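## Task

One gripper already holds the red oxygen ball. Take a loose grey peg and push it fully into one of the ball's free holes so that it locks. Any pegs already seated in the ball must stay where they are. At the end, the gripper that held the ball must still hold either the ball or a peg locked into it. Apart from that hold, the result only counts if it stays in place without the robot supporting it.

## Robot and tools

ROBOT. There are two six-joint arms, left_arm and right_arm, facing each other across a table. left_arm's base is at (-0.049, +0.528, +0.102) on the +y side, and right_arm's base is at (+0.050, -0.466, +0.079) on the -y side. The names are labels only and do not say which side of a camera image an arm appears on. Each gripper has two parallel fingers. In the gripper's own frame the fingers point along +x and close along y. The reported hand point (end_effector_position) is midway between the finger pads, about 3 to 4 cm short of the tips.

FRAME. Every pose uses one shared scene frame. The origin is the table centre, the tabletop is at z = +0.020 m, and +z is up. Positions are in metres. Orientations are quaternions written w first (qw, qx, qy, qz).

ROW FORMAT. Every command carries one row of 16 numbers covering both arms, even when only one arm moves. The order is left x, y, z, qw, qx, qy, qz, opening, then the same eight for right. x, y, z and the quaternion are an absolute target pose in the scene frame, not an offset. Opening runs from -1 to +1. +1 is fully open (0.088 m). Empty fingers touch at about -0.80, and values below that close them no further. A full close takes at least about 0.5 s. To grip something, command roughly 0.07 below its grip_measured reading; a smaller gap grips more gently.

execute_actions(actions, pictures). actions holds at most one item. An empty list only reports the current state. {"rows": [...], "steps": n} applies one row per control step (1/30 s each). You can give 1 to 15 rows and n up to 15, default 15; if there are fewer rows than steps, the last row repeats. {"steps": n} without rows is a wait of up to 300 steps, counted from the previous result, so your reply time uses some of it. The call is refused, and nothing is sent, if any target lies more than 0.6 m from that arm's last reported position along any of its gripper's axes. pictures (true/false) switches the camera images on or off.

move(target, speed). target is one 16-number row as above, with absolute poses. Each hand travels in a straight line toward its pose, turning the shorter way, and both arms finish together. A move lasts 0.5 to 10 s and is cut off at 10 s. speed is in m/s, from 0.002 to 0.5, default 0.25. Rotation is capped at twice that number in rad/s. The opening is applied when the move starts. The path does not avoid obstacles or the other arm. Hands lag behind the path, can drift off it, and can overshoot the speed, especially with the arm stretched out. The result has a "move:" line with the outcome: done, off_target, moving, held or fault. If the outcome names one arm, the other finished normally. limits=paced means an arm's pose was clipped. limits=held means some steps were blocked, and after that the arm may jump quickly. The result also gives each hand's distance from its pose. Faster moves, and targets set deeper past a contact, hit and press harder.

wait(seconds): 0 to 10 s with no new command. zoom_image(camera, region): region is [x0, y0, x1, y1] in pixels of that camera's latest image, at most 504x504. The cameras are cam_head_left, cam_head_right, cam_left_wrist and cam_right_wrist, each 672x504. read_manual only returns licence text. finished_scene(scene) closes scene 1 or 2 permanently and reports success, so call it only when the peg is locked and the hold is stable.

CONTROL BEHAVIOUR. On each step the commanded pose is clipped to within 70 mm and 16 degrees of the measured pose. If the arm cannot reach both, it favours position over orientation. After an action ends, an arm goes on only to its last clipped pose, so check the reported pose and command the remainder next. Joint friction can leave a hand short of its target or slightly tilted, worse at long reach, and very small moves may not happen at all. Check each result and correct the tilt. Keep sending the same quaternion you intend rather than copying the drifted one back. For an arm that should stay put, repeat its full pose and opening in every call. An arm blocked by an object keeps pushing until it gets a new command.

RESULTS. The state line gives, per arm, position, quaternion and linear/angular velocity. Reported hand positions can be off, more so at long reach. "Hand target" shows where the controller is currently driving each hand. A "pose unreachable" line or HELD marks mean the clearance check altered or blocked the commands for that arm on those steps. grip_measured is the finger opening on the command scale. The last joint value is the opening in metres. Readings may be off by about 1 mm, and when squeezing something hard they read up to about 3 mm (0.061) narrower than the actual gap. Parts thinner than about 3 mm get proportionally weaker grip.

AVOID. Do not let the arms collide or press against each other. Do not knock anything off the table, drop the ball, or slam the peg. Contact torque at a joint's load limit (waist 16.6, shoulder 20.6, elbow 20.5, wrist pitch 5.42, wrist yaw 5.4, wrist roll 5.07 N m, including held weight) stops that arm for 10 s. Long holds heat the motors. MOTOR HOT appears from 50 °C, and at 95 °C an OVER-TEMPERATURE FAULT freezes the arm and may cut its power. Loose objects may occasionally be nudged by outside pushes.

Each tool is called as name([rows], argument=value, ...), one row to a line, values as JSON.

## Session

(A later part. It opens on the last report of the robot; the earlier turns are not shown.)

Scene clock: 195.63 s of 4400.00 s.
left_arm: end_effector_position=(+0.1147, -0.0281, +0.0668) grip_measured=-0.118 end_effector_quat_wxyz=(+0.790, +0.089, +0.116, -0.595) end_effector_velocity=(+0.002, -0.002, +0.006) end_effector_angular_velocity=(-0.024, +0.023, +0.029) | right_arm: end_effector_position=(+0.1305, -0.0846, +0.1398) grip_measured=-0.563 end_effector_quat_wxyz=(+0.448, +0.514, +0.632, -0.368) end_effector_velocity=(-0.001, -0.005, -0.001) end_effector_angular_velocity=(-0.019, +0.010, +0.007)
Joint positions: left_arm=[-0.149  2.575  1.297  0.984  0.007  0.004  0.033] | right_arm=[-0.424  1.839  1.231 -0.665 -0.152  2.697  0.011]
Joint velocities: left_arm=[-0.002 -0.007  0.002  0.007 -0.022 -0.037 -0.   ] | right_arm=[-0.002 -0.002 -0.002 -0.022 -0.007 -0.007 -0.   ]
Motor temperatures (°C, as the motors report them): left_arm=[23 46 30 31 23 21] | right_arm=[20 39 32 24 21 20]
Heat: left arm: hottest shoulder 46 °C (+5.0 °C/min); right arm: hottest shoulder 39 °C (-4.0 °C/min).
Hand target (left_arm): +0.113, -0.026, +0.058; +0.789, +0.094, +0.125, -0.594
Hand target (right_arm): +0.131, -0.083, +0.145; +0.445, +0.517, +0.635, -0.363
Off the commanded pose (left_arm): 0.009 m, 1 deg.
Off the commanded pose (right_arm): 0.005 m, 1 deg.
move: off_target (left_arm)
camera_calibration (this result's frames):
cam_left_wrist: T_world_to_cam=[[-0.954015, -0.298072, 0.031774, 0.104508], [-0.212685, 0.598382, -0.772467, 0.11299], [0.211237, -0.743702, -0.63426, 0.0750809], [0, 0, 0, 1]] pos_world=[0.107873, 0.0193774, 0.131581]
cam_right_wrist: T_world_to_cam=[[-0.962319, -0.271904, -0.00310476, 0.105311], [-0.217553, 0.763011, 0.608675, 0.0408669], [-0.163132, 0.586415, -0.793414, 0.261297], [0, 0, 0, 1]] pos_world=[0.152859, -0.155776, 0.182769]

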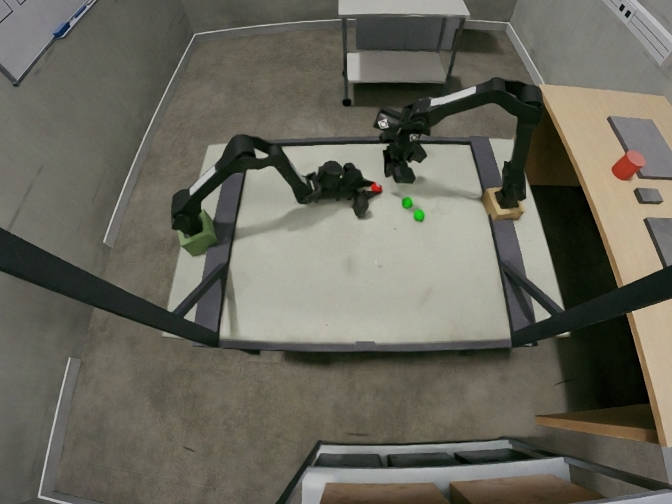

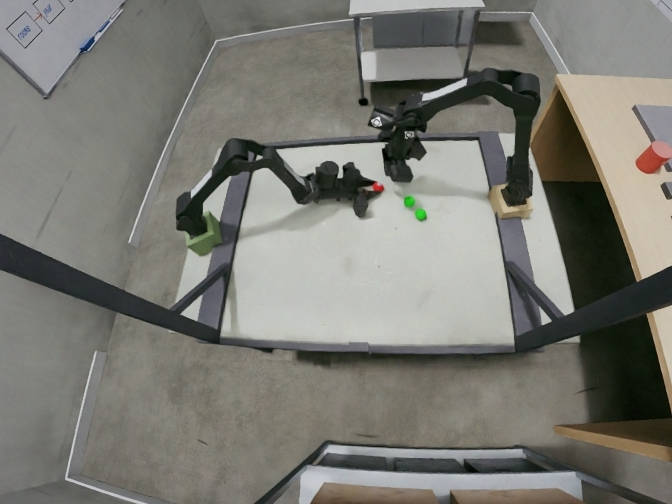

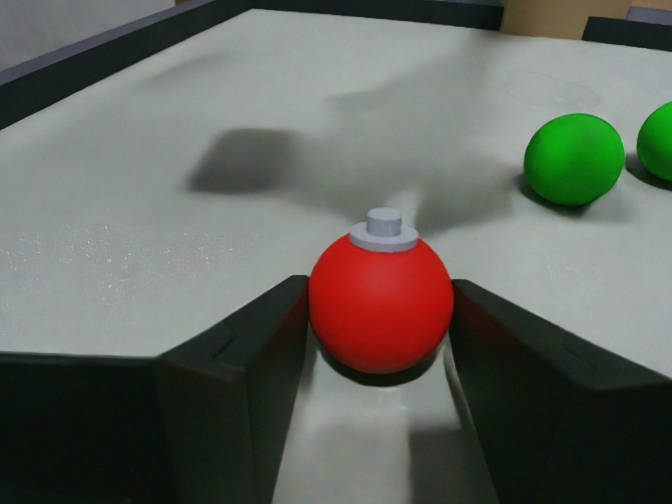

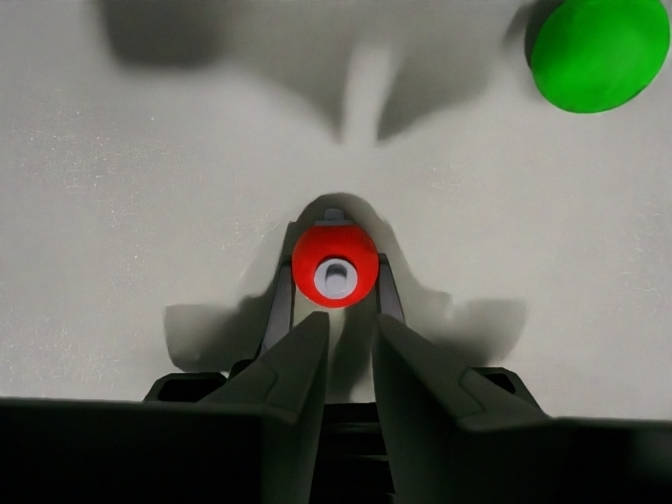

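move(target=[0.113,-0.0265,0.17,0.4912,0.6243,-0.3320,-0.5086,-0.19, 0.130,-0.090,0.25,0.4450,0.5174,0.6344,-0.3630,-0.3], speed=0.3)

zoom_image(camera="cam_right_wrist", region=[250, 170, 430, 330])

Scene clock: 204.77 s of 4400.00 s.
left_arm: end_effector_position=(+0.1142, -0.0270, +0.1670) grip_measured=-0.118 end_effector_quat_wxyz=(+0.492, +0.623, -0.330, -0.510) end_effector_velocity=(-0.001, +0.001, -0.001) end_effector_angular_velocity=(+0.006, +0.007, +0.007) | right_arm: end_effector_position=(+0.1294, -0.0904, +0.2444) grip_measured=-0.303 end_effector_quat_wxyz=(+0.448, +0.514, +0.632, -0.368) end_effector_velocity=(+0.001, -0.005, +0.000) end_effector_angular_velocity=(-0.018, -0.005, +0.002)
Joint positions: left_arm=[-0.149  2.263  1.263  0.683  0.008  1.568  0.033] | right_arm=[-0.425  1.752  1.547 -1.069 -0.152  2.696  0.024]
Joint velocities: left_arm=[-0.002 -0.002 -0.002 -0.007 -0.007 -0.007 -0.   ] | right_arm=[-0.002 -0.002  0.002 -0.022  0.007 -0.007 -0.   ]
Motor temperatures (°C, as the motors report them): left_arm=[23 47 30 31 23 21] | right_arm=[20 41 32 24 21 20]
Heat: left arm: hottest shoulder 47 °C (+5.1 °C/min); right arm: hottest shoulder 41 °C (-2.0 °C/min).
Hand target (left_arm): +0.113, -0.026, +0.170; +0.491, +0.624, -0.332, -0.509
Hand target (right_arm): +0.130, -0.090, +0.250; +0.445, +0.518, +0.634, -0.363
Off the commanded pose (left_arm): 0.003 m, 0 deg.
Off the commanded pose (right_arm): 0.006 m, 1 deg.
After step 90, 3.03 s passed at rest.
move: done
camera_calibration (this result's frames):
cam_left_wrist: T_world_to_cam=[[-0.124911, 0.275419, -0.953174, 0.186419], [0.782481, 0.618015, 0.076033, -0.0651862], [0.610017, -0.736344, -0.292707, 0.0371487], [0, 0, 0, 1]] pos_world=[0.0516314, 0.0162969, 0.19352]
cam_right_wrist: T_world_to_cam=[[-0.962336, -0.271845, -0.0030848, 0.10299], [-0.217605, 0.763424, 0.608138, -0.0184722], [-0.162965, 0.585905, -0.793825, 0.347523], [0, 0, 0, 1]] pos_world=[0.151725, -0.161516, 0.287424]

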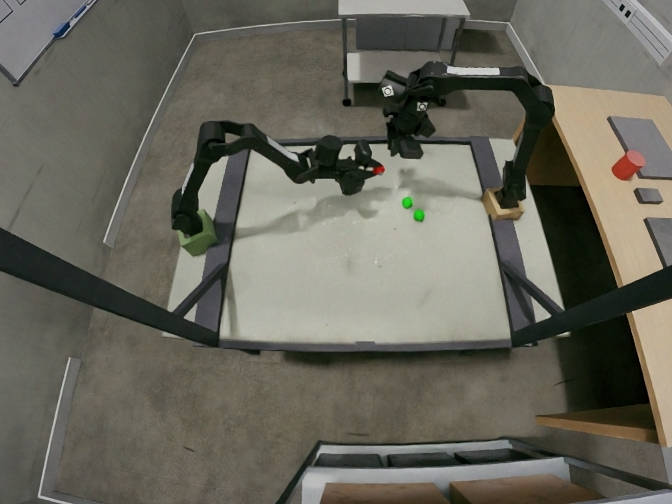

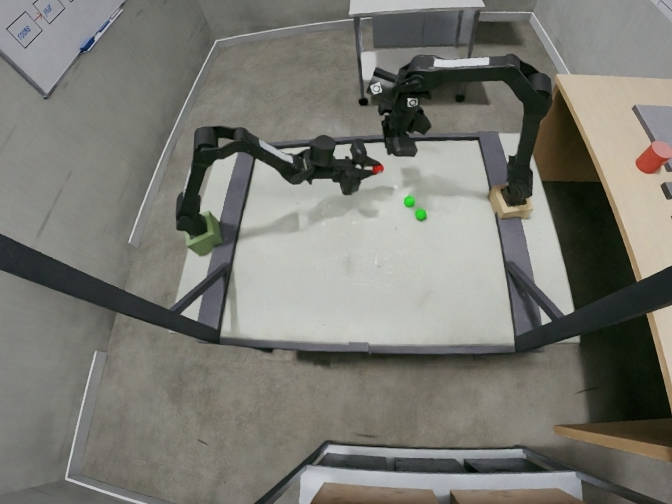

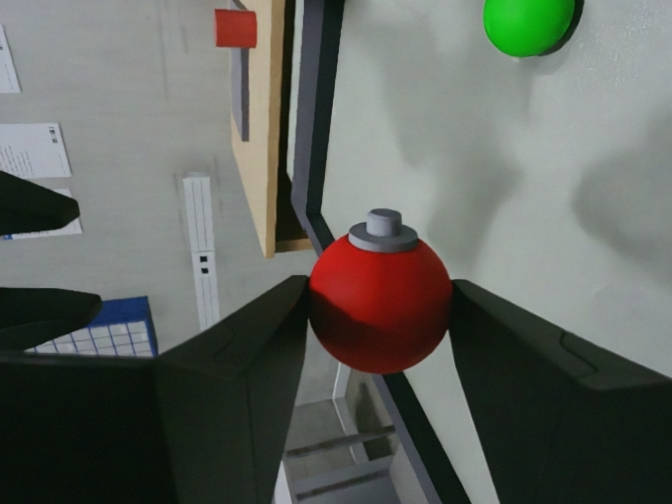

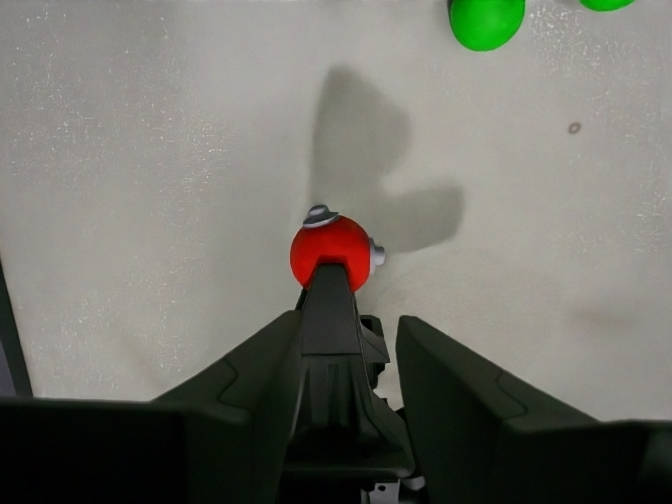

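Region (250, 170, 430, 330) of cam_right_wrist's 672x504 image, scaled by 2.800, with more detail than that image has.

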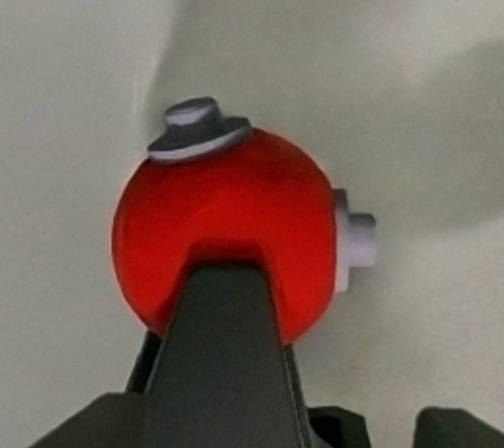

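The side view shows the new peg's disk sitting flush against the ball, the original peg still in place, and the left gripper still holding the ball.

finished_scene(scene=2)

The scene is finished: the task was done.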